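## Task

Fetch the small white block from below the workbench and drop it into the steel box. The steel box has to sit level on the workbench top, entirely within its edges. A robot that topples or is left leaning means failure. The arrangement must stay put without any robot supporting it. At the end, open the grippers and move the robots away.

## Robot and tools

Two simulated robots share the room. stretch is a Hello Stretch 3: a two-wheel base (0.33 m long, 0.34 m wide) with a mast, a lift, and one telescoping arm that sticks out to the robot's right. Its gripper only reaches further forward when the base drives. rby is a Rainbow RB-Y1: a two-wheel base (0.66 m by 0.58 m, front edge 0.10 m ahead of the wheel axle), a foldable torso (leg), two 7-joint arms with grippers, and a head. Neither base can move sideways. Loose objects may get an occasional small shove.

Frames: each robot reports in its own base frame, origin on the floor between its drive wheels, x forward, y left, z up. Odometry is that frame as it was at the scene start and counts wheel turns, so slip shows as travel. Because the frames are separate, only images, lidar_m and the depth grids tell you where the robots are relative to each other. stretch's hand_pose is the point where closed fingertips meet. rby's left_hand/right_hand are the midpoint between the pads (fingers along -z, closing along x); chest is a spine point 0.08 m under the shoulders.

Tool execute_actions: {"actions": [one action] or [], "cameras": list of names, ["all"], null or []}. An action is an object keyed "stretch" and/or "rby". Each robot part may hold:
- "base": exactly one of {"translate_m": d} (metres, relative to where the base last reported itself, forward positive) or {"rotate_rad": d} (radians, relative turn in place, counter-clockwise/left positive). stretch: translate -1 to 1, rotate -3.2 to 3.2. rby: translate -3 to 3, rotate -3.2 to 3.2.
- "joints": absolute joint targets by name, not offsets.
stretch joints: lift_m 0 to 1.1 (arm height); arm_m 0 to 0.52 (extension); wrist_yaw_rad -1.345 to 4.42 (0 along the arm, positive toward the front, 3.0 folded over base); wrist_pitch_rad -1.57 to 0.451 (negative tips fingers down); wrist_roll_rad -2.911 to 2.911; gripper_m -0.089 to 0.179 (bigger is wider; actual gap is somewhat less, zero below 0.007); head_pan_rad -3.953 to 1.73 (-1.57 looks along the arm); head_tilt_rad -1.53 to 0.419 (negative down). stretch may also carry "contact_limits": {"arm_m": effort percent 1 to 100}, stopping the arm once its effort hits that level.
rby joints: torso_squat_rad 0 to 1.2, torso_shift_rad -0.3 to 0.6, torso_pitch_rad -0.2 to 1.4 (positive bows), torso_yaw_rad -1.5 to 1.5; per arm shoulder_pitch -2.356 to 2.356 (negative raises forward), shoulder_roll left 0 to 3.141 / right -3.141 to 0 (outward), shoulder_yaw -2.094 to 2.094, elbow -2.617 to 0.01 (negative bends), forearm_roll -3.141 to 3.141, wrist_pitch -1.57 to 1.919, hand_roll -2.705 to 2.705, gripper_m 0 to 0.1 (true pad opening); head_pan_rad -0.523 to 0.523, head_tilt_rad -0.35 to 1.57 (positive down). Torso joints also obey combined limits (e.g. squat + shift <= 1.52); breaking one leaves them off_target. rby may add "speeds" (translate_m 0.05 to 0.4 m/s, rotate_rad 0.1 to 1.509 rad/s; base moves over 8.667 s are refused) and "min_time_s" (0.1 to 8 s for arm/head motions).
All motions start together; an action lasts at most 15 s. Any unknown key or out-of-range value rejects the whole call. Joints you omit may keep driving at old targets. If a result reports a stop, later calls in the same reply are skipped.

Other tools: wait {"seconds": 0 to 10}; zoom_image {"camera", "region": [x0,y0,x1,y1] pixels, at most 504x504} on the latest full image; finished_scene {"scene": number}, irreversible, only once the goal holds by itself.

Cameras: rby_head_camera, rby_left_wrist_camera, rby_right_wrist_camera, stretch_head_camera, stretch_nav_camera (both moved by stretch's head joints), stretch_wrist_camera.

Result lines: base_status/joint_status give how each motion ended: done, off_target (stopped short, may still push), contact_stop, time_out, torque_fault, limit_stop_at_<name>, stopped_with_arm, not_followed. on_its_own lists uncommanded parts; "held at" is a held target, not the position. lidar_m: 12 stretch distances in metres, 30-degree sectors from ahead counter-clockwise (4th left, 7th behind, 10th right), in a plane 0.17 m up; "-" is nothing seen. wrist_depth_mm (45 to 1000) and head_depth_mm (280 to 4000) are 7x7 median depth grids from top left. motor_effort is percent with the peak in brackets; wheel effort positive means forward push. base_tilt is degrees of lean. pictures names the images in order. rby may print "joint command not followed" with a cause line when its arm-collision check withholds targets.

Gripping: stretch, command gripper_m below the object's width and release at least 0.02 above the contact value; readings don't confirm a grasp. rby, command at least 0.005 under the width; off_target is then normal.

Cautions: robots pressing hard on each other, or rby's arms on each other, fails the run; once a base touches another robot, stop driving. Bases don't halt on furniture. stretch tips if its arm pushes something solid with the gripper above about 0.45 m, or when driving while holding or hooking a fixed thing; if it leans, undo in small steps, free the gripper, lower lift to about 0.2. Fold or unfold stretch's wrist only with lift 0.32 to 0.95, pitch -0.4, roll near 0; keep pitch -0.5 or lower when yaw is under -0.4. stretch's base is fast only when stowed (lift below 0.30, arm below 0.03, yaw above 2.54). After a torso or arm stop on rby, back off arms first, then torso. rby arms carry 3 kg each; heavy loads far forward tip it, and load torques or motor heat can halt rby. Avoid drops, slams and hard pushes.

Each tool is called after ">>>" as name(argument=value, ...), one argument or row to a line, values as JSON.

## Session

>>> execute_actions(
  actions=[],
)

Scene clock: 0.00 s.
stretch.base_odometry: x=+0.000 y=+0.000 heading=+0.000 (m, m, rad; stretch's odometry frame)
stretch.turned_by_wheels: +0.000 (rad since the last result)
stretch.turned_by_imu: +0.000 (rad since the last result)
stretch.base_tilt: forward=+0.4 right=-0.4 (deg)
stretch.lidar_m: 1.03 1.67 1.45 2.14 2.47 3.34 1.70 1.48 2.29 1.17 0.96 0.92
stretch.head_depth_mm: 914 914 912 904 902 900 900 / 993 989 988 983 978 976 970 / 1082 1076 1077 1068 1064 1061 1058 / 1192 1189 1180 1172 1172 1162 1159 / 1355 1342 1334 1328 1330 1316 1316 / 1515 1514 1501 1501 1487 1481 1473 / 1657 1726 1713 1699 1703 1684 1681
stretch.base_status: not commanded
stretch.joint_positions: lift_m=+0.584 arm_m=-0.001 wrist_yaw_rad=+2.807 wrist_pitch_rad=-0.369 wrist_roll_rad=+0.006 gripper_m=+0.037 head_pan_rad=+0.000 head_tilt_rad=+0.012
stretch.joint_status: not commanded
stretch.motor_effort: left_wheel=+0 right_wheel=+0 lift_m=+20 arm_m=-1 wrist_yaw_rad=+1 wrist_pitch_rad=+5 wrist_roll_rad=+1 gripper_m=+0 head_pan_rad=+1 head_tilt_rad=+2 (%)
stretch.hand_pose: x=+0.0545 y=+0.0739 z=+0.6078 quat_wxyz=(+0.244, +0.709, +0.011, +0.662) (m; stretch's base frame)
stretch.wrist_depth_mm: - - - - - - - / - - - - - - - / - - - - - - - / - - - - - - - / - - - - - 959 951 / 869 - 833 836 802 811 803 / 760 733 741 743 717 699 693
rby.base_odometry: x=+0.000 y=+0.000 heading=+0.000 (m, m, rad; rby's odometry frame)
rby.base_status: not commanded
rby.joint_positions: torso_squat_rad=+0.350 torso_shift_rad=+0.001 torso_pitch_rad=+0.000 torso_yaw_rad=+0.000 left_shoulder_pitch_rad=+0.046 left_shoulder_roll_rad=+0.047 left_shoulder_yaw_rad=-0.015 left_elbow_rad=-0.220 left_forearm_roll_rad=+0.041 left_wrist_pitch_rad=-0.014 left_hand_roll_rad=-0.017 left_gripper_m=+0.100 right_shoulder_pitch_rad=-0.027 right_shoulder_roll_rad=-0.010 right_shoulder_yaw_rad=-0.041 right_elbow_rad=-0.159 right_forearm_roll_rad=+0.014 right_wrist_pitch_rad=-0.019 right_hand_roll_rad=+0.049 right_gripper_m=+0.100 head_pan_rad=+0.000 head_tilt_rad=+0.401
rby.joint_status: not commanded
rby.chest: x=-0.2275 y=-0.0003 z=+1.2475 quat_wxyz=(+1.000, +0.000, +0.000, +0.000) (m; rby's base frame)
rby.left_hand: x=-0.1512 y=+0.2551 z=+0.5673 quat_wxyz=(+0.995, +0.022, -0.095, +0.009) (m; rby's base frame)
rby.right_hand: x=-0.1265 y=-0.2305 z=+0.5693 quat_wxyz=(+0.995, -0.009, -0.102, +0.016) (m; rby's base frame)
pictures: rby_head_camera, rby_left_wrist_camera, rby_right_wrist_camera, stretch_head_camera (sideways: a quarter turn clockwise sets it upright), stretch_nav_camera (sideways: a quarter turn counterclockwise sets it upright), stretch_wrist_camera
Images, in order (width x height): rby_head_camera 896x504, rby_left_wrist_camera 644x364, rby_right_wrist_camera 644x364, stretch_head_camera 896x504, stretch_nav_camera 672x504, stretch_wrist_camera 644x364.

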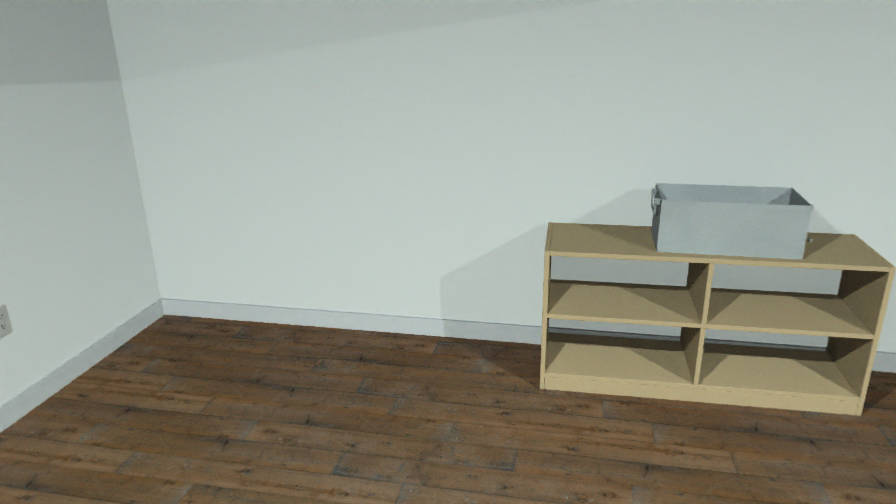

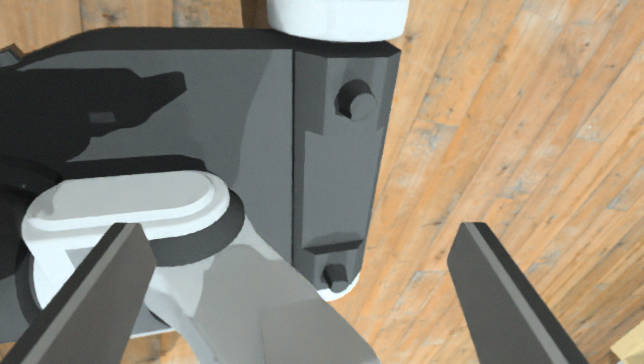

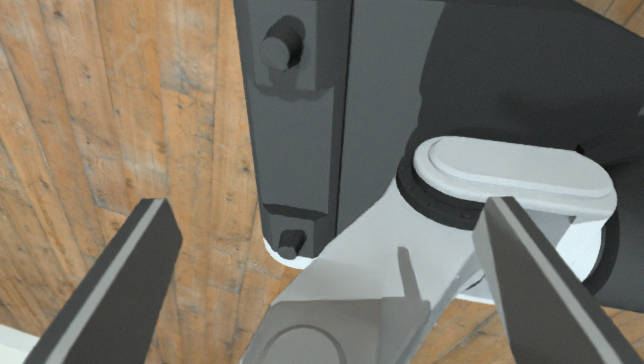

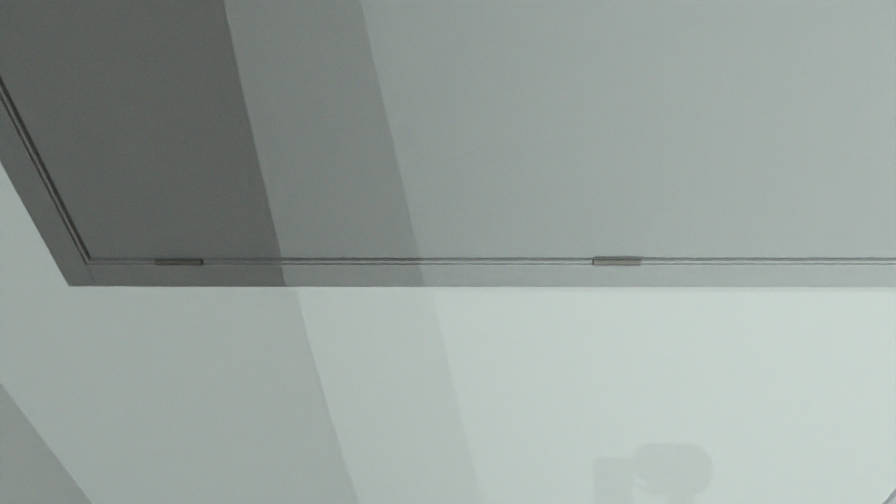

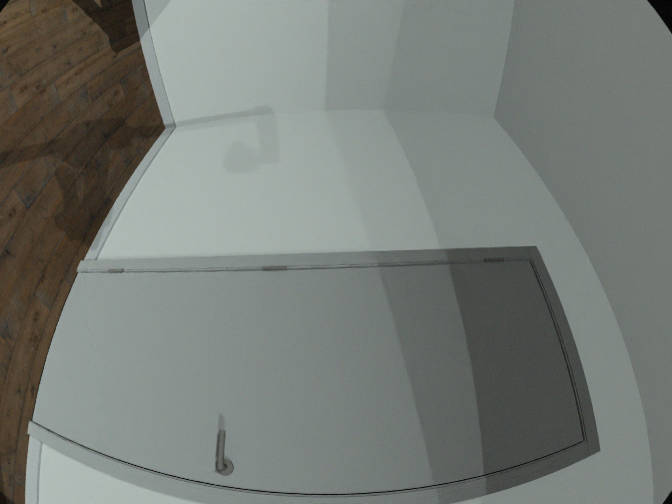

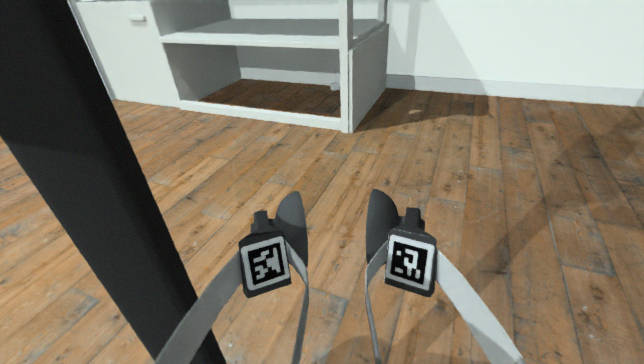

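>>> execute_actions(
  actions=[
    {"stretch":{"joints":{"head_pan_rad":1.5,"head_tilt_rad":-0.5}},"rby":{"joints":{"head_pan_rad":-0.52,"head_tilt_rad":0.5}}},
  ],
  cameras=["rby_head_camera","stretch_head_camera","stretch_nav_camera"],
)

>>> execute_actions(
  actions=[
    {"stretch":{"joints":{"head_pan_rad":-3.3,"head_tilt_rad":-0.5}},"rby":{"joints":{"head_pan_rad":-0.52,"head_tilt_rad":0.5,"torso_yaw_rad":-1.0}}},
  ],
  cameras=["rby_head_camera","stretch_head_camera","stretch_nav_camera"],
)

Scene clock: 11.30 s.
stretch.base_odometry: x=+0.000 y=+0.000 heading=+0.000 (m, m, rad; stretch's odometry frame)
stretch.turned_by_wheels: +0.000 (rad since the last result)
stretch.turned_by_imu: -0.001 (rad since the last result)
stretch.base_tilt: forward=+0.4 right=-0.4 (deg)
stretch.lidar_m: 1.03 1.67 1.45 2.13 2.48 3.36 1.70 1.48 2.29 1.17 0.96 0.92
stretch.head_depth_mm: 1813 1949 1913 2107 2014 1575 1280 / 1931 2083 1887 1794 1818 1565 1281 / 2060 2223 1907 2149 1980 1574 1281 / 2201 2424 2114 2302 2028 1571 1282 / 2368 2606 2366 2426 2022 1570 1281 / 2581 2817 2260 2395 2031 1570 1276 / 2817 3135 2436 2584 2016 1563 1279
stretch.base_status: not commanded
stretch.joint_positions: lift_m=+0.584 arm_m=-0.001 wrist_yaw_rad=+2.807 wrist_pitch_rad=-0.369 wrist_roll_rad=+0.006 gripper_m=+0.037 head_pan_rad=+1.493 head_tilt_rad=-0.493
stretch.joint_status: all done
stretch.motor_effort: left_wheel=+0(0) right_wheel=+0(0) lift_m=+20(20) arm_m=-1(0) wrist_yaw_rad=+1(1) wrist_pitch_rad=+5(5) wrist_roll_rad=+0(0) gripper_m=+0(0) head_pan_rad=+5(46) head_tilt_rad=-4(35) (%)
stretch.hand_pose: x=+0.0545 y=+0.0739 z=+0.6078 quat_wxyz=(+0.244, +0.709, +0.011, +0.662) (m; stretch's base frame)
stretch.wrist_depth_mm: - - - - - - - / - - - - - - - / - - - - - - - / - - - - - - - / - - - - - 958 916 / 881 - 822 836 795 837 790 / 767 742 740 726 721 696 683
rby.base_odometry: x=+0.000 y=+0.000 heading=+0.000 (m, m, rad; rby's odometry frame)
rby.base_status: not commanded
rby.joint_positions: torso_squat_rad=+0.350 torso_shift_rad=+0.001 torso_pitch_rad=+0.000 torso_yaw_rad=+0.000 left_shoulder_pitch_rad=+0.046 left_shoulder_roll_rad=+0.047 left_shoulder_yaw_rad=-0.015 left_elbow_rad=-0.220 left_forearm_roll_rad=+0.041 left_wrist_pitch_rad=-0.014 left_hand_roll_rad=-0.017 left_gripper_m=+0.100 right_shoulder_pitch_rad=-0.027 right_shoulder_roll_rad=-0.010 right_shoulder_yaw_rad=-0.041 right_elbow_rad=-0.159 right_forearm_roll_rad=+0.014 right_wrist_pitch_rad=-0.019 right_hand_roll_rad=+0.049 right_gripper_m=+0.100 head_pan_rad=-0.520 head_tilt_rad=+0.500
rby.joint_status: all done
rby.chest: x=-0.2275 y=-0.0003 z=+1.2475 quat_wxyz=(+1.000, +0.000, +0.000, +0.000) (m; rby's base frame)
rby.left_hand: x=-0.1512 y=+0.2551 z=+0.5673 quat_wxyz=(+0.995, +0.022, -0.095, +0.009) (m; rby's base frame)
rby.right_hand: x=-0.1265 y=-0.2305 z=+0.5693 quat_wxyz=(+0.995, -0.009, -0.102, +0.016) (m; rby's base frame)
pictures: rby_head_camera, stretch_head_camera (sideways: a quarter turn clockwise sets it upright), stretch_nav_camera (sideways: a quarter turn counterclockwise sets it upright)
camera_calibration (this result's frames):
rby_head_camera: T_world_to_cam=[[-0.536267, -0.843615, -0.0270493, -0.0679386], [-0.357253, 0.2559, -0.898268, 1.28077], [0.764714, -0.472048, -0.438615, 0.73241], [0, 0, 0, 1]] pos_world=[-0.138959, -0.0393294, 1.46988]
stretch_head_camera: T_world_to_cam=[[-0.0266531, -0.434322, -0.900363, 1.19212], [-0.997542, 0.0699459, -0.004211, 0.0141849], [0.0648057, 0.898038, -0.435118, 0.521255], [0, 0, 0, 1]] pos_world=[0.0121434, 0.048665, 1.30021]
stretch_nav_camera: T_world_to_cam=[[0.0659859, 0.470616, 0.879867, -1.10183], [0.996003, -0.0842565, -0.0296292, 0.0818348], [0.0601906, 0.878306, -0.474295, 0.580756], [0, 0, 0, 1]] pos_world=[-0.0437587, 0.0153515, 1.24733]
Images, in order (width x height): rby_head_camera 896x504, stretch_head_camera 896x504, stretch_nav_camera 672x504.

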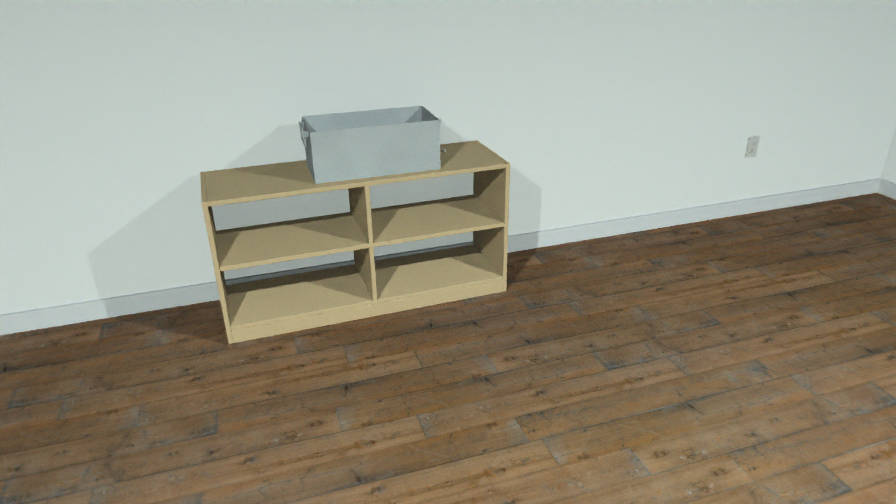

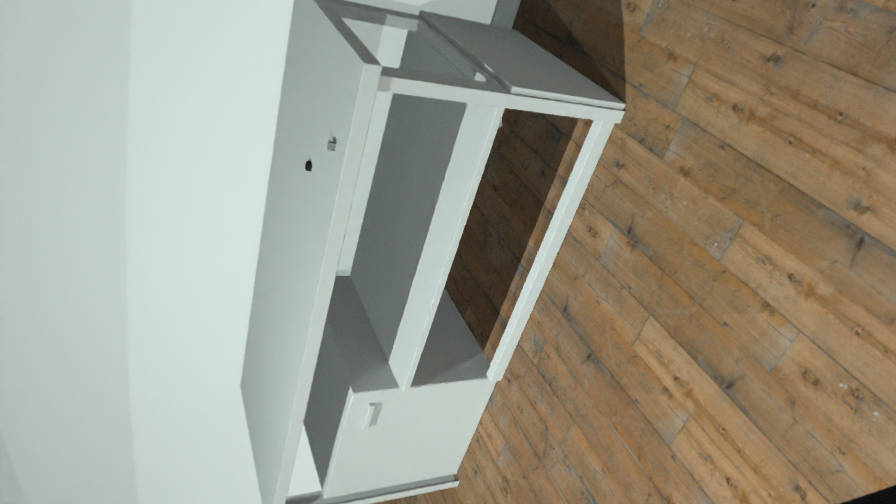

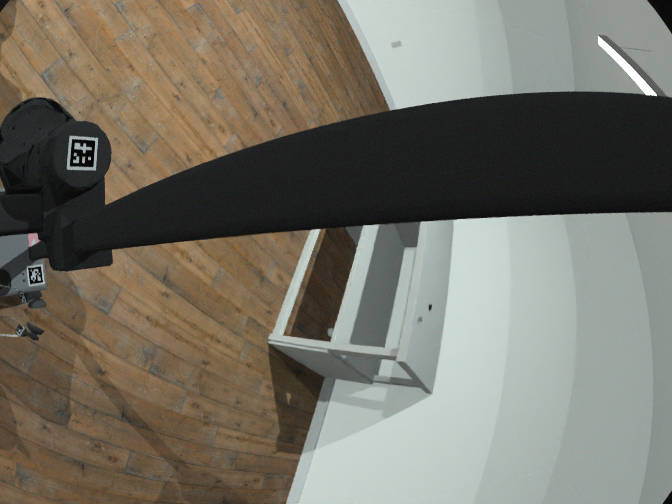

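Scene clock: 14.20 s.
stretch.base_odometry: x=+0.000 y=+0.000 heading=+0.000 (m, m, rad; stretch's odometry frame)
stretch.turned_by_wheels: +0.000 (rad since the last result)
stretch.turned_by_imu: -0.001 (rad since the last result)
stretch.base_tilt: forward=+0.5 right=-0.5 (deg)
stretch.lidar_m: 1.03 1.67 1.46 2.14 2.47 3.35 1.70 1.48 2.29 1.17 0.96 0.93
stretch.head_depth_mm: 3148 3367 3566 2846 2026 1567 1280 / 3329 3544 3702 2865 2020 1572 1279 / 3473 3807 3863 2836 2022 1565 1281 / 3700 - - 2868 2017 1573 1281 / 3927 - - 2822 2025 1563 1281 / - - - 2841 2012 1563 1284 / - - - 2852 1917 1565 1280
stretch.base_status: not commanded
stretch.joint_positions: lift_m=+0.584 arm_m=-0.001 wrist_yaw_rad=+2.807 wrist_pitch_rad=-0.369 wrist_roll_rad=+0.006 gripper_m=+0.037 head_pan_rad=-3.293 head_tilt_rad=-0.494
stretch.joint_status: all done
stretch.motor_effort: left_wheel=+0(0) right_wheel=+0(0) lift_m=+20(20) arm_m=-1(1) wrist_yaw_rad=+0(0) wrist_pitch_rad=+5(5) wrist_roll_rad=+0(0) gripper_m=+0(0) head_pan_rad=-4(48) head_tilt_rad=-4(4) (%)
stretch.hand_pose: x=+0.0545 y=+0.0739 z=+0.6078 quat_wxyz=(+0.244, +0.709, +0.011, +0.662) (m; stretch's base frame)
stretch.wrist_depth_mm: - - - - - - - / - - - - - - - / - - - - - - - / - - - - - - - / - - - - - 941 960 / 898 - 811 820 794 801 806 / 756 739 724 738 712 705 704
rby.base_odometry: x=+0.000 y=+0.000 heading=+0.000 (m, m, rad; rby's odometry frame)
rby.base_status: not commanded
rby.joint_positions: torso_squat_rad=+0.350 torso_shift_rad=+0.001 torso_pitch_rad=+0.000 torso_yaw_rad=-1.000 left_shoulder_pitch_rad=+0.046 left_shoulder_roll_rad=+0.047 left_shoulder_yaw_rad=-0.015 left_elbow_rad=-0.220 left_forearm_roll_rad=+0.041 left_wrist_pitch_rad=-0.014 left_hand_roll_rad=-0.017 left_gripper_m=+0.100 right_shoulder_pitch_rad=-0.027 right_shoulder_roll_rad=-0.010 right_shoulder_yaw_rad=-0.041 right_elbow_rad=-0.159 right_forearm_roll_rad=+0.014 right_wrist_pitch_rad=-0.019 right_hand_roll_rad=+0.049 right_gripper_m=+0.100 head_pan_rad=-0.520 head_tilt_rad=+0.500
rby.joint_status: all done
rby.chest: x=-0.2275 y=-0.0003 z=+1.2475 quat_wxyz=(+0.878, +0.000, +0.000, -0.479) (m; rby's base frame)
rby.left_hand: x=+0.0286 y=+0.0733 z=+0.5673 quat_wxyz=(+0.878, -0.026, -0.094, -0.469) (m; rby's base frame)
rby.right_hand: x=-0.3668 y=-0.2097 z=+0.5693 quat_wxyz=(+0.880, -0.057, -0.085, -0.463) (m; rby's base frame)
pictures: rby_head_camera, stretch_head_camera (sideways: a quarter turn clockwise sets it upright), stretch_nav_camera (sideways: a quarter turn counterclockwise sets it upright)
camera_calibration (this result's frames):
rby_head_camera: T_world_to_cam=[[-0.999629, -0.00433496, -0.026894, -0.173308], [0.0222653, 0.438796, -0.898311, 1.36721], [0.0156951, -0.898576, -0.438537, 0.561797], [0, 0, 0, 1]] pos_world=[-0.212502, -0.0958614, 1.46989]
stretch_head_camera: T_world_to_cam=[[0.431437, -0.0583523, -0.900254, 1.18918], [-0.142649, -0.989764, -0.00420898, 0.00896736], [-0.890794, 0.130237, -0.435345, 0.527379], [0, 0, 0, 1]] pos_world=[-0.0419929, 0.0095832, 1.3002]
stretch_nav_camera: T_world_to_cam=[[-0.464756, 0.100231, 0.879748, -1.09843], [0.156818, 0.987183, -0.0296276, 0.0869517], [-0.871442, 0.12419, -0.474517, 0.586727], [0, 0, 0, 1]] pos_world=[-0.0128401, -0.0486057, 1.24733]
Images, in order (width x height): rby_head_camera 896x504, stretch_head_camera 896x504, stretch_nav_camera 672x504.

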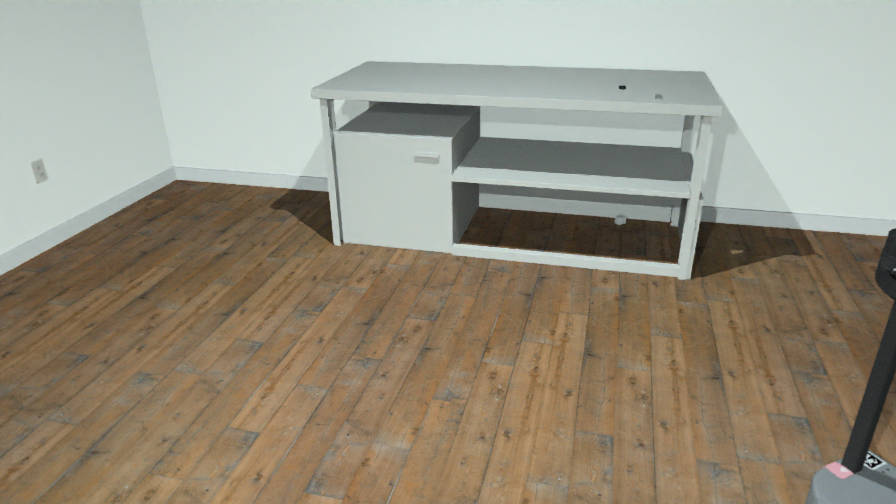

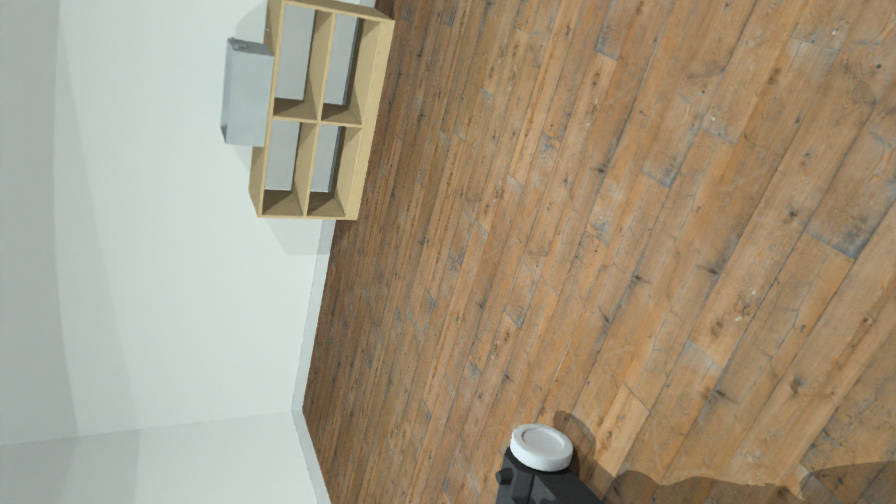

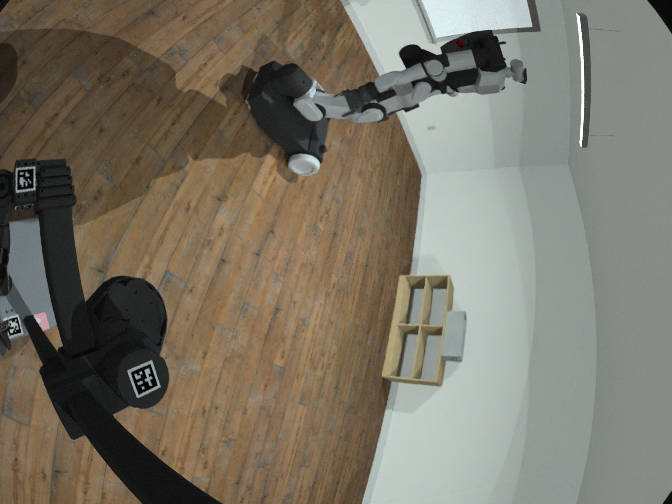

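>>> zoom_image(
  camera="rby_head_camera",
  region=[440, 50, 760, 290],
)

Region (440, 50, 760, 290) of rby_head_camera's 896x504 image, scaled by 1.575, with more detail than that image has; it fills the top 378 rows of this view, and the rest is white.

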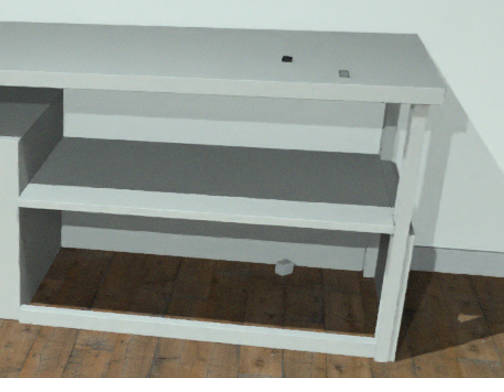

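>>> execute_actions(
  actions=[
    {"stretch":{"base":{"rotate_rad":1.228},"joints":{"lift_m":0.26,"head_pan_rad":-0.3,"head_tilt_rad":-0.8}},"rby":{"base":{"rotate_rad":-0.63},"joints":{"head_pan_rad":0.3,"head_tilt_rad":0.7,"torso_yaw_rad":0}}},
  ],
  cameras=[],
)

>>> execute_actions(
  actions=[
    {"stretch":{"base":{"translate_m":1.0}},"rby":{"base":{"translate_m":1.49}}},
  ],
  cameras=["stretch_head_camera"],
)

>>> execute_actions(
  actions=[
    {"stretch":{"base":{"translate_m":0.2},"joints":{"lift_m":0.36,"wrist_pitch_rad":-0.4}},"rby":{"base":{"rotate_rad":0.38},"joints":{"head_pan_rad":0}}},
  ],
  cameras=["stretch_head_camera","rby_head_camera"],
)

Scene clock: 90.60 s.
stretch.base_odometry: x=+0.000 y=+0.000 heading=+1.228 (m, m, rad; stretch's odometry frame)
stretch.turned_by_wheels: +1.228 (rad since the last result)
stretch.turned_by_imu: +1.212 (rad since the last result)
stretch.base_tilt: forward=+0.4 right=-0.4 (deg)
stretch.lidar_m: 1.46 2.13 3.69 3.35 1.65 1.69 1.66 1.05 0.92 0.94 1.14 2.14
stretch.head_depth_mm: 1811 2074 2276 1857 1527 1298 1129 / 1812 2105 2291 1858 1519 1300 1124 / 1826 2094 2304 1851 1526 1296 1126 / 1826 2116 2315 1851 1523 1292 1125 / 1847 2111 2268 1856 1529 1294 1126 / 1789 1946 1750 1823 1517 1293 1128 / 1758 1849 2109 1846 1528 1287 1123
stretch.base_status: done
stretch.joint_positions: lift_m=+0.260 arm_m=-0.001 wrist_yaw_rad=+2.807 wrist_pitch_rad=-0.370 wrist_roll_rad=+0.006 gripper_m=+0.037 head_pan_rad=-0.307 head_tilt_rad=-0.790
stretch.joint_status: all done
stretch.motor_effort: left_wheel=-2(4) right_wheel=+3(6) lift_m=+16(19) arm_m=-1(1) wrist_yaw_rad=+1(1) wrist_pitch_rad=+5(6) wrist_roll_rad=+0(0) gripper_m=+0(0) head_pan_rad=+5(55) head_tilt_rad=-5(27) (%)
stretch.hand_pose: x=+0.0544 y=+0.0737 z=+0.2838 quat_wxyz=(+0.244, +0.709, +0.012, +0.662) (m; stretch's base frame)
stretch.wrist_depth_mm: - - - - - - - / - - - - - - - / - 950 881 887 853 817 780 / 714 722 701 678 678 650 632 / 587 - 583 557 557 536 519 / 496 - - 466 438 451 443 / 436 - - 404 396 392 383
rby.base_odometry: x=+0.000 y=+0.000 heading=-0.630 (m, m, rad; rby's odometry frame)
rby.base_status: done
rby.joint_positions: torso_squat_rad=+0.350 torso_shift_rad=+0.001 torso_pitch_rad=+0.000 torso_yaw_rad=+0.000 left_shoulder_pitch_rad=+0.046 left_shoulder_roll_rad=+0.047 left_shoulder_yaw_rad=-0.015 left_elbow_rad=-0.220 left_forearm_roll_rad=+0.041 left_wrist_pitch_rad=-0.014 left_hand_roll_rad=-0.017 left_gripper_m=+0.100 right_shoulder_pitch_rad=-0.027 right_shoulder_roll_rad=-0.010 right_shoulder_yaw_rad=-0.041 right_elbow_rad=-0.159 right_forearm_roll_rad=+0.014 right_wrist_pitch_rad=-0.019 right_hand_roll_rad=+0.049 right_gripper_m=+0.100 head_pan_rad=+0.300 head_tilt_rad=+0.700
rby.joint_status: all done
rby.chest: x=-0.2275 y=-0.0003 z=+1.2475 quat_wxyz=(+1.000, +0.000, +0.000, +0.000) (m; rby's base frame)
rby.left_hand: x=-0.1511 y=+0.2551 z=+0.5673 quat_wxyz=(+0.995, +0.022, -0.095, +0.009) (m; rby's base frame)
rby.right_hand: x=-0.1265 y=-0.2305 z=+0.5693 quat_wxyz=(+0.995, -0.009, -0.101, +0.016) (m; rby's base frame)
pictures: none
No camera images: the call's "cameras" was empty. Leave "cameras" out to get every camera's image.

Scene clock: 95.87 s.
stretch.base_odometry: x=+0.336 y=+0.942 heading=+1.228 (m, m, rad; stretch's odometry frame)
stretch.turned_by_wheels: +0.000 (rad since the last result)
stretch.turned_by_imu: +0.003 (rad since the last result)
stretch.base_tilt: forward=+0.5 right=-0.4 (deg)
stretch.lidar_m: 0.45 1.36 1.32 3.31 4.11 4.67 2.26 1.42 1.28 1.32 1.32 0.84
stretch.head_depth_mm: 989 1131 1328 1605 1523 1297 1125 / 989 1137 1331 1613 1531 1301 1128 / 998 1145 1343 1633 1528 1293 1126 / 999 1131 1321 1544 1492 1267 1125 / 1009 1086 837 668 771 1043 1123 / 1011 1094 838 659 991 1221 1129 / 1014 1099 837 660 989 1213 1123
stretch.base_status: done
stretch.joint_positions: lift_m=+0.260 arm_m=-0.001 wrist_yaw_rad=+2.807 wrist_pitch_rad=-0.370 wrist_roll_rad=+0.006 gripper_m=+0.037 head_pan_rad=-0.307 head_tilt_rad=-0.791
stretch.joint_status: not commanded
stretch.motor_effort: left_wheel=-2(5) right_wheel=+3(8) lift_m=+17(16) arm_m=-1(1) wrist_yaw_rad=+0(1) wrist_pitch_rad=+5(5) wrist_roll_rad=+0(0) gripper_m=+0(0) head_pan_rad=+4(5) head_tilt_rad=-5(5) (%)
stretch.hand_pose: x=+0.0544 y=+0.0737 z=+0.2837 quat_wxyz=(+0.245, +0.709, +0.012, +0.662) (m; stretch's base frame)
stretch.wrist_depth_mm: - - - - - - - / - - - - - - - / - 948 918 887 842 802 809 / 713 722 706 683 671 649 607 / 589 - 575 550 559 541 502 / 504 - - 463 448 454 446 / 432 - - 402 398 390 389
rby.base_odometry: x=+1.204 y=-0.878 heading=-0.630 (m, m, rad; rby's odometry frame)
rby.base_status: done
rby.joint_positions: torso_squat_rad=+0.350 torso_shift_rad=+0.001 torso_pitch_rad=+0.000 torso_yaw_rad=+0.000 left_shoulder_pitch_rad=+0.046 left_shoulder_roll_rad=+0.047 left_shoulder_yaw_rad=-0.015 left_elbow_rad=-0.220 left_forearm_roll_rad=+0.041 left_wrist_pitch_rad=-0.014 left_hand_roll_rad=-0.017 left_gripper_m=+0.100 right_shoulder_pitch_rad=-0.027 right_shoulder_roll_rad=-0.010 right_shoulder_yaw_rad=-0.041 right_elbow_rad=-0.159 right_forearm_roll_rad=+0.014 right_wrist_pitch_rad=-0.019 right_hand_roll_rad=+0.049 right_gripper_m=+0.100 head_pan_rad=+0.300 head_tilt_rad=+0.700
rby.joint_status: not commanded
rby.chest: x=-0.2275 y=-0.0003 z=+1.2475 quat_wxyz=(+1.000, +0.000, +0.000, +0.000) (m; rby's base frame)
rby.left_hand: x=-0.1511 y=+0.2551 z=+0.5673 quat_wxyz=(+0.995, +0.022, -0.095, +0.009) (m; rby's base frame)
rby.right_hand: x=-0.1265 y=-0.2305 z=+0.5693 quat_wxyz=(+0.995, -0.009, -0.101, +0.016) (m; rby's base frame)
pictures: stretch_head_camera (sideways: a quarter turn clockwise sets it upright)
camera_calibration (this result's frames):
stretch_head_camera: T_world_to_cam=[[-0.650284, 0.198408, -0.733325, 0.978142], [0.293553, 0.955941, -0.00167239, 0.00300301], [0.700684, -0.216357, -0.679876, 0.835807], [0, 0, 0, 1]] pos_world=[0.0495518, -0.0161089, 1.28555]
Images, in order (width x height): stretch_head_camera 896x504.

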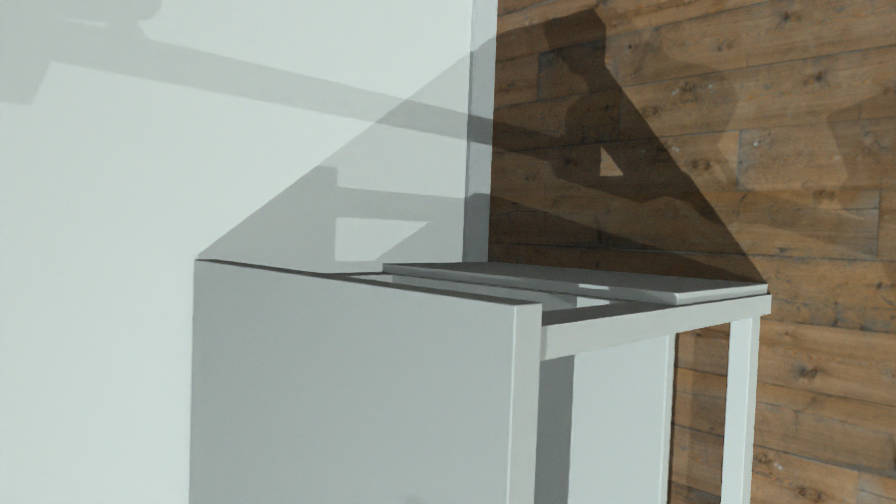

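Scene clock: 98.97 s.
stretch.base_odometry: x=+0.404 y=+1.130 heading=+1.228 (m, m, rad; stretch's odometry frame)
stretch.turned_by_wheels: +0.000 (rad since the last result)
stretch.turned_by_imu: +0.000 (rad since the last result)
stretch.base_tilt: forward=+0.4 right=-0.4 (deg)
stretch.lidar_m: 0.25 1.17 1.20 3.27 2.68 4.86 2.38 1.49 1.38 1.39 1.10 0.26
stretch.head_depth_mm: 824 945 1106 1330 1513 1292 1125 / 828 948 1113 1346 1524 1293 1126 / 831 955 1120 1358 1521 1294 1125 / 836 960 870 681 558 495 972 / 840 965 838 661 545 484 1043 / 845 973 837 659 543 484 1060 / 849 975 836 659 544 489 1062
stretch.base_status: done
stretch.joint_positions: lift_m=+0.360 arm_m=-0.001 wrist_yaw_rad=+2.807 wrist_pitch_rad=-0.415 wrist_roll_rad=+0.006 gripper_m=+0.037 head_pan_rad=-0.307 head_tilt_rad=-0.791
stretch.joint_status: all done
stretch.motor_effort: left_wheel=-2(6) right_wheel=+3(9) lift_m=+23(24) arm_m=-1(1) wrist_yaw_rad=+0(1) wrist_pitch_rad=+5(3) wrist_roll_rad=+0(0) gripper_m=+0(0) head_pan_rad=+4(4) head_tilt_rad=-4(4) (%)
stretch.hand_pose: x=+0.0527 y=+0.0686 z=+0.3732 quat_wxyz=(+0.259, +0.708, +0.028, +0.656) (m; stretch's base frame)
stretch.wrist_depth_mm: - - - - - - 306 / - - - - - - - / - - - - 950 940 935 / 865 843 821 791 763 756 732 / 696 - 681 662 662 611 622 / 602 565 550 558 529 517 539 / 505 505 - 481 481 451 465
rby.base_odometry: x=+1.204 y=-0.878 heading=-0.250 (m, m, rad; rby's odometry frame)
rby.base_status: done
rby.joint_positions: torso_squat_rad=+0.350 torso_shift_rad=+0.001 torso_pitch_rad=+0.000 torso_yaw_rad=+0.000 left_shoulder_pitch_rad=+0.046 left_shoulder_roll_rad=+0.047 left_shoulder_yaw_rad=-0.015 left_elbow_rad=-0.220 left_forearm_roll_rad=+0.041 left_wrist_pitch_rad=-0.014 left_hand_roll_rad=-0.017 left_gripper_m=+0.100 right_shoulder_pitch_rad=-0.027 right_shoulder_roll_rad=-0.010 right_shoulder_yaw_rad=-0.041 right_elbow_rad=-0.159 right_forearm_roll_rad=+0.014 right_wrist_pitch_rad=-0.019 right_hand_roll_rad=+0.049 right_gripper_m=+0.100 head_pan_rad=+0.000 head_tilt_rad=+0.700
rby.joint_status: all done
rby.chest: x=-0.2275 y=-0.0003 z=+1.2475 quat_wxyz=(+1.000, +0.000, +0.000, +0.000) (m; rby's base frame)
rby.left_hand: x=-0.1511 y=+0.2551 z=+0.5674 quat_wxyz=(+0.995, +0.022, -0.095, +0.009) (m; rby's base frame)
rby.right_hand: x=-0.1265 y=-0.2305 z=+0.5693 quat_wxyz=(+0.995, -0.009, -0.101, +0.016) (m; rby's base frame)
pictures: rby_head_camera, stretch_head_camera (sideways: a quarter turn clockwise sets it upright)
camera_calibration (this result's frames):
rby_head_camera: T_world_to_cam=[[-0.0507637, -0.998558, -0.0174504, 0.0178183], [-0.606962, 0.0447225, -0.793472, 1.07774], [0.793108, -0.0296878, -0.608357, 0.984047], [0, 0, 0, 1]] pos_world=[-0.125405, -0.00119237, 1.45412]
stretch_head_camera: T_world_to_cam=[[-0.650454, 0.198421, -0.733171, 0.977942], [0.293498, 0.955958, -0.00167036, 0.00300071], [0.700549, -0.21627, -0.680043, 0.836024], [0, 0, 0, 1]] pos_world=[0.0495492, -0.0161053, 1.28554]
Images, in order (width x height): rby_head_camera 896x504, stretch_head_camera 896x504.

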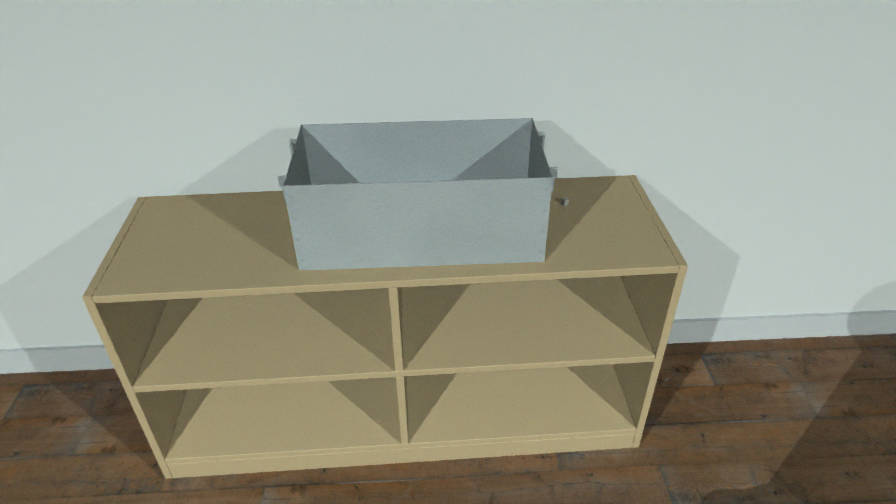

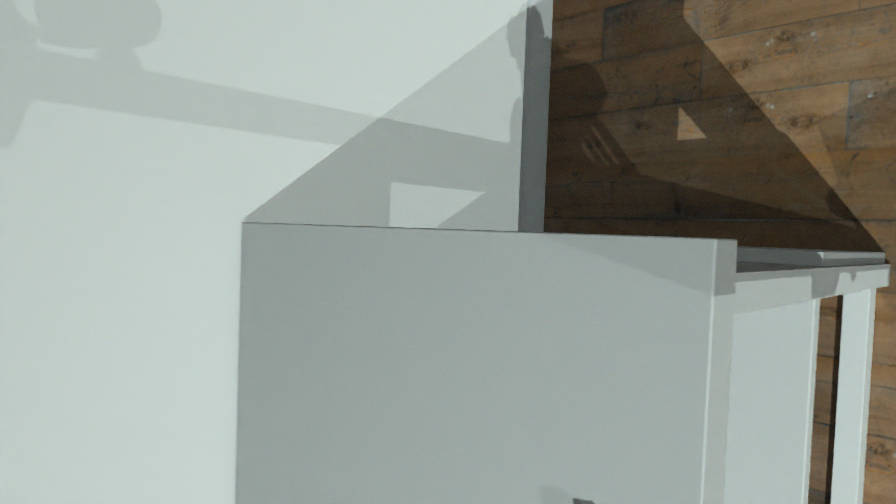

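>>> zoom_image(
  camera="rby_head_camera",
  region=[480, 100, 620, 240],
)

>>> zoom_image(
  camera="rby_head_camera",
  region=[230, 100, 370, 240],
)

Region (480, 100, 620, 240) of rby_head_camera's 896x504 image, scaled by 3.600, with more detail than that image has.

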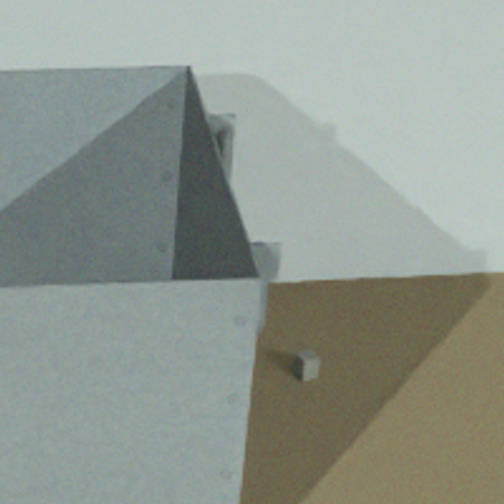

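Region (230, 100, 370, 240) of rby_head_camera's 896x504 image, scaled by 3.600, with more detail than that image has.

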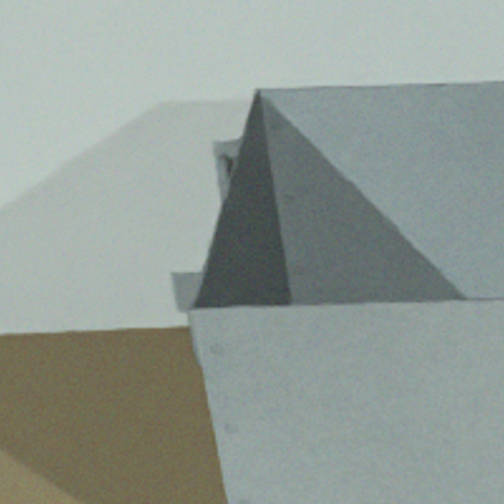

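>>> execute_actions(
  actions=[
    {"stretch":{"base":{"translate_m":-0.045}},"rby":{"base":{"translate_m":0.3},"joints":{"torso_squat_rad":0.65,"torso_pitch_rad":0.3,"left_shoulder_pitch_rad":-0.7915,"left_shoulder_roll_rad":0.132,"left_shoulder_yaw_rad":0.309,"left_elbow_rad":-1.703,"left_forearm_roll_rad":0,"left_wrist_pitch_rad":1.674,"left_hand_roll_rad":-1.635,"right_shoulder_pitch_rad":-0.7915,"right_shoulder_roll_rad":-0.132,"right_shoulder_yaw_rad":-0.309,"right_elbow_rad":-1.703,"right_forearm_roll_rad":0,"right_wrist_pitch_rad":1.674,"right_hand_roll_rad":1.635,"head_tilt_rad":0.6}}},
  ],
  cameras=[],
)

>>> execute_actions(
  actions=[
    {"stretch":{"base":{"rotate_rad":1.24},"joints":{"head_pan_rad":-1.2,"head_tilt_rad":-1.2}},"rby":{"base":{"translate_m":0.2}}},
  ],
  cameras=["stretch_head_camera","rby_head_camera","stretch_nav_camera"],
)

Scene clock: 183.67 s.
stretch.base_odometry: x=+0.388 y=+1.088 heading=+1.228 (m, m, rad; stretch's odometry frame)
stretch.turned_by_wheels: +0.000 (rad since the last result)
stretch.turned_by_imu: -0.002 (rad since the last result)
stretch.base_tilt: forward=+0.4 right=-0.4 (deg)
stretch.lidar_m: 0.30 1.22 1.23 3.31 2.90 4.83 2.34 1.48 1.36 1.37 1.16 0.30
stretch.head_depth_mm: 859 986 1158 1393 1520 1297 1124 / 863 992 1165 1401 1526 1293 1125 / 870 997 1171 1419 1528 1300 1124 / 871 993 871 703 589 1220 1086 / 877 989 838 661 545 677 1081 / 883 990 837 660 545 826 1085 / 888 1001 836 659 543 828 1096
stretch.base_status: done
stretch.joint_positions: lift_m=+0.360 arm_m=-0.001 wrist_yaw_rad=+2.807 wrist_pitch_rad=-0.415 wrist_roll_rad=+0.006 gripper_m=+0.037 head_pan_rad=-0.307 head_tilt_rad=-0.791
stretch.joint_status: not commanded
stretch.motor_effort: left_wheel=-1(5) right_wheel=+3(4) lift_m=+23(23) arm_m=-1(0) wrist_yaw_rad=+0(0) wrist_pitch_rad=+5(5) wrist_roll_rad=+0(0) gripper_m=+1(0) head_pan_rad=+4(5) head_tilt_rad=-5(5) (%)
stretch.hand_pose: x=+0.0527 y=+0.0686 z=+0.3732 quat_wxyz=(+0.259, +0.708, +0.028, +0.656) (m; stretch's base frame)
stretch.wrist_depth_mm: - - - - - - - / - - - - - - - / - - - - 959 932 936 / 856 839 809 811 791 750 748 / 692 - 679 645 649 607 614 / 596 565 542 559 530 519 530 / 509 505 - 483 478 469 444
rby.base_odometry: x=+1.494 y=-0.952 heading=-0.250 (m, m, rad; rby's odometry frame)
rby.base_status: done
rby.joint_positions: torso_squat_rad=+0.650 torso_shift_rad=+0.001 torso_pitch_rad=+0.300 torso_yaw_rad=+0.000 left_shoulder_pitch_rad=-0.792 left_shoulder_roll_rad=+0.132 left_shoulder_yaw_rad=+0.309 left_elbow_rad=-1.703 left_forearm_roll_rad=+0.000 left_wrist_pitch_rad=+1.674 left_hand_roll_rad=-1.635 left_gripper_m=+0.100 right_shoulder_pitch_rad=-0.791 right_shoulder_roll_rad=-0.132 right_shoulder_yaw_rad=-0.309 right_elbow_rad=-1.703 right_forearm_roll_rad=+0.000 right_wrist_pitch_rad=+1.674 right_hand_roll_rad=+1.635 right_gripper_m=+0.100 head_pan_rad=+0.000 head_tilt_rad=+0.600
rby.joint_status: all done
rby.chest: x=-0.1361 y=-0.0003 z=+1.1334 quat_wxyz=(+0.989, +0.000, +0.149, +0.000) (m; rby's base frame)
rby.left_hand: x=+0.3777 y=+0.2545 z=+0.8947 quat_wxyz=(+0.687, +0.186, -0.162, -0.683) (m; rby's base frame)
rby.right_hand: x=+0.3776 y=-0.2549 z=+0.8944 quat_wxyz=(+0.687, -0.186, -0.162, +0.683) (m; rby's base frame)
pictures: none
No camera images: the call's "cameras" was empty. Leave "cameras" out to get every camera's image.

Scene clock: 186.63 s.
stretch.base_odometry: x=+0.388 y=+1.088 heading=+2.467 (m, m, rad; stretch's odometry frame)
stretch.turned_by_wheels: +1.240 (rad since the last result)
stretch.turned_by_imu: +1.225 (rad since the last result)
stretch.base_tilt: forward=+0.5 right=-0.4 (deg)
stretch.lidar_m: 1.46 2.80 2.87 4.71 1.87 1.38 1.35 1.43 1.08 0.30 1.03 1.22
stretch.head_depth_mm: 663 1162 1472 1393 1277 1181 1109 / 661 589 549 1387 1289 1180 - / 659 590 532 742 1288 - - / 659 588 533 934 1263 - - / 659 588 546 957 1276 1186 1090 / 651 589 555 1318 1280 1180 1101 / 659 587 966 1354 1273 1181 1095
stretch.base_status: done
stretch.joint_positions: lift_m=+0.360 arm_m=-0.001 wrist_yaw_rad=+2.807 wrist_pitch_rad=-0.415 wrist_roll_rad=+0.006 gripper_m=+0.037 head_pan_rad=-1.193 head_tilt_rad=-1.185
stretch.joint_status: all done
stretch.motor_effort: left_wheel=-2(6) right_wheel=+3(6) lift_m=+23(23) arm_m=-1(1) wrist_yaw_rad=+1(0) wrist_pitch_rad=+5(5) wrist_roll_rad=+0(0) gripper_m=+0(0) head_pan_rad=-4(50) head_tilt_rad=-8(35) (%)
stretch.hand_pose: x=+0.0527 y=+0.0686 z=+0.3732 quat_wxyz=(+0.259, +0.708, +0.028, +0.656) (m; stretch's base frame)
stretch.wrist_depth_mm: - - - - - - - / - - - - - - - / - - - - - 935 906 / 823 848 823 799 774 756 736 / 705 - 684 644 650 635 632 / 585 563 548 554 529 542 535 / 512 508 - 486 473 467 465
rby.base_odometry: x=+1.688 y=-1.001 heading=-0.250 (m, m, rad; rby's odometry frame)
rby.base_status: done
rby.joint_positions: torso_squat_rad=+0.650 torso_shift_rad=+0.001 torso_pitch_rad=+0.300 torso_yaw_rad=+0.000 left_shoulder_pitch_rad=-0.792 left_shoulder_roll_rad=+0.132 left_shoulder_yaw_rad=+0.309 left_elbow_rad=-1.703 left_forearm_roll_rad=+0.000 left_wrist_pitch_rad=+1.674 left_hand_roll_rad=-1.635 left_gripper_m=+0.100 right_shoulder_pitch_rad=-0.791 right_shoulder_roll_rad=-0.132 right_shoulder_yaw_rad=-0.309 right_elbow_rad=-1.703 right_forearm_roll_rad=+0.000 right_wrist_pitch_rad=+1.674 right_hand_roll_rad=+1.635 right_gripper_m=+0.100 head_pan_rad=+0.000 head_tilt_rad=+0.600
rby.joint_status: not commanded
rby.chest: x=-0.1361 y=-0.0003 z=+1.1334 quat_wxyz=(+0.989, +0.000, +0.150, +0.000) (m; rby's base frame)
rby.left_hand: x=+0.3777 y=+0.2545 z=+0.8946 quat_wxyz=(+0.687, +0.186, -0.162, -0.683) (m; rby's base frame)
rby.right_hand: x=+0.3776 y=-0.2549 z=+0.8943 quat_wxyz=(+0.687, -0.186, -0.162, +0.683) (m; rby's base frame)
pictures: rby_head_camera, stretch_head_camera (sideways: a quarter turn clockwise sets it upright), stretch_nav_camera (sideways: a quarter turn counterclockwise sets it upright)
camera_calibration (this result's frames):
rby_head_camera: T_world_to_cam=[[-0.0531163, -0.998564, -0.00701299, 0.00933828], [-0.752474, 0.044641, -0.657108, 0.877786], [0.656477, -0.029626, -0.753764, 0.970668], [0, 0, 0, 1]] pos_world=[0.0237859, -0.00110335, 1.30852]
stretch_head_camera: T_world_to_cam=[[-0.342269, 0.842583, -0.415821, 0.562609], [0.926153, 0.377144, 0.00188056, -0.00548134], [0.158409, -0.38447, -0.909445, 1.13757], [0, 0, 0, 1]] pos_world=[0.0174382, -0.0346143, 1.26852]
stretch_nav_camera: T_world_to_cam=[[0.314779, -0.871947, 0.374998, -0.445472], [-0.937815, -0.346627, -0.018763, 0.0794618], [0.146345, -0.345772, -0.926836, 1.16873], [0, 0, 0, 1]] pos_world=[0.043708, 0.0432309, 1.25176]
Images, in order (width x height): rby_head_camera 896x504, stretch_head_camera 896x504, stretch_nav_camera 672x504.

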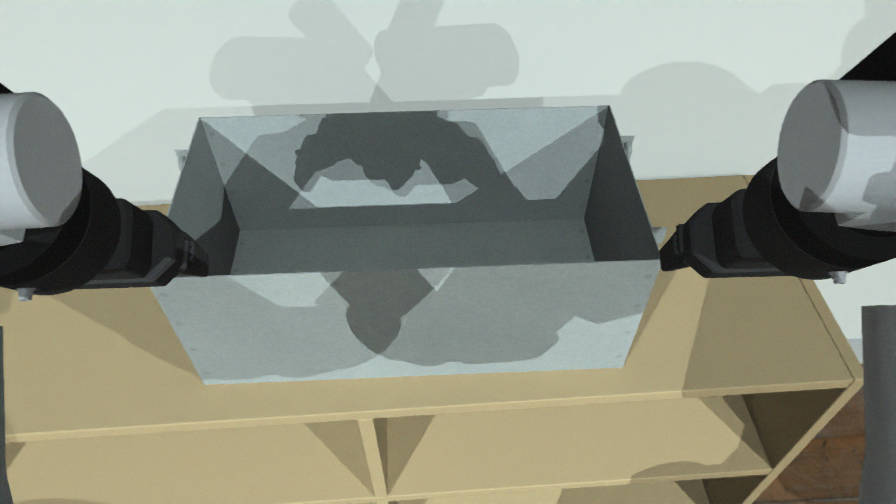

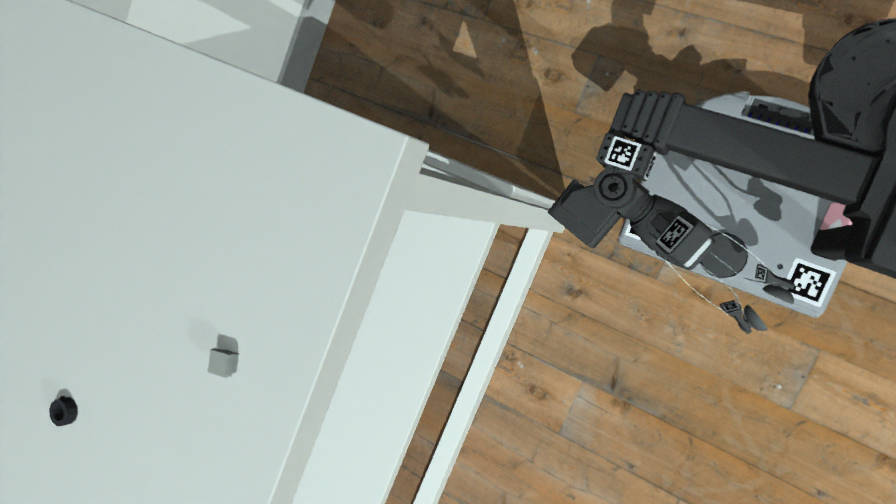

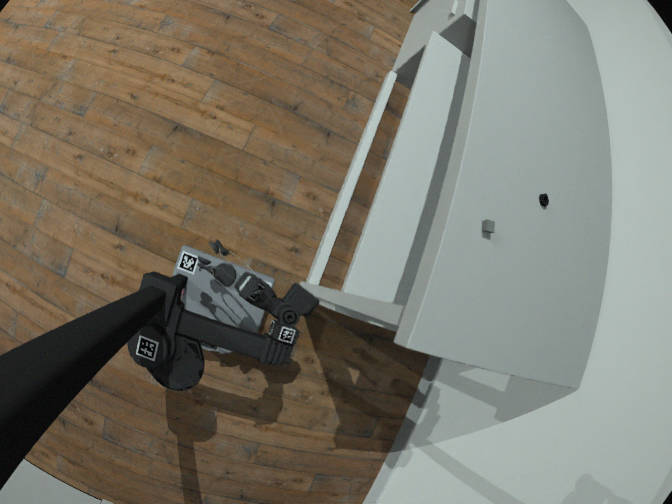

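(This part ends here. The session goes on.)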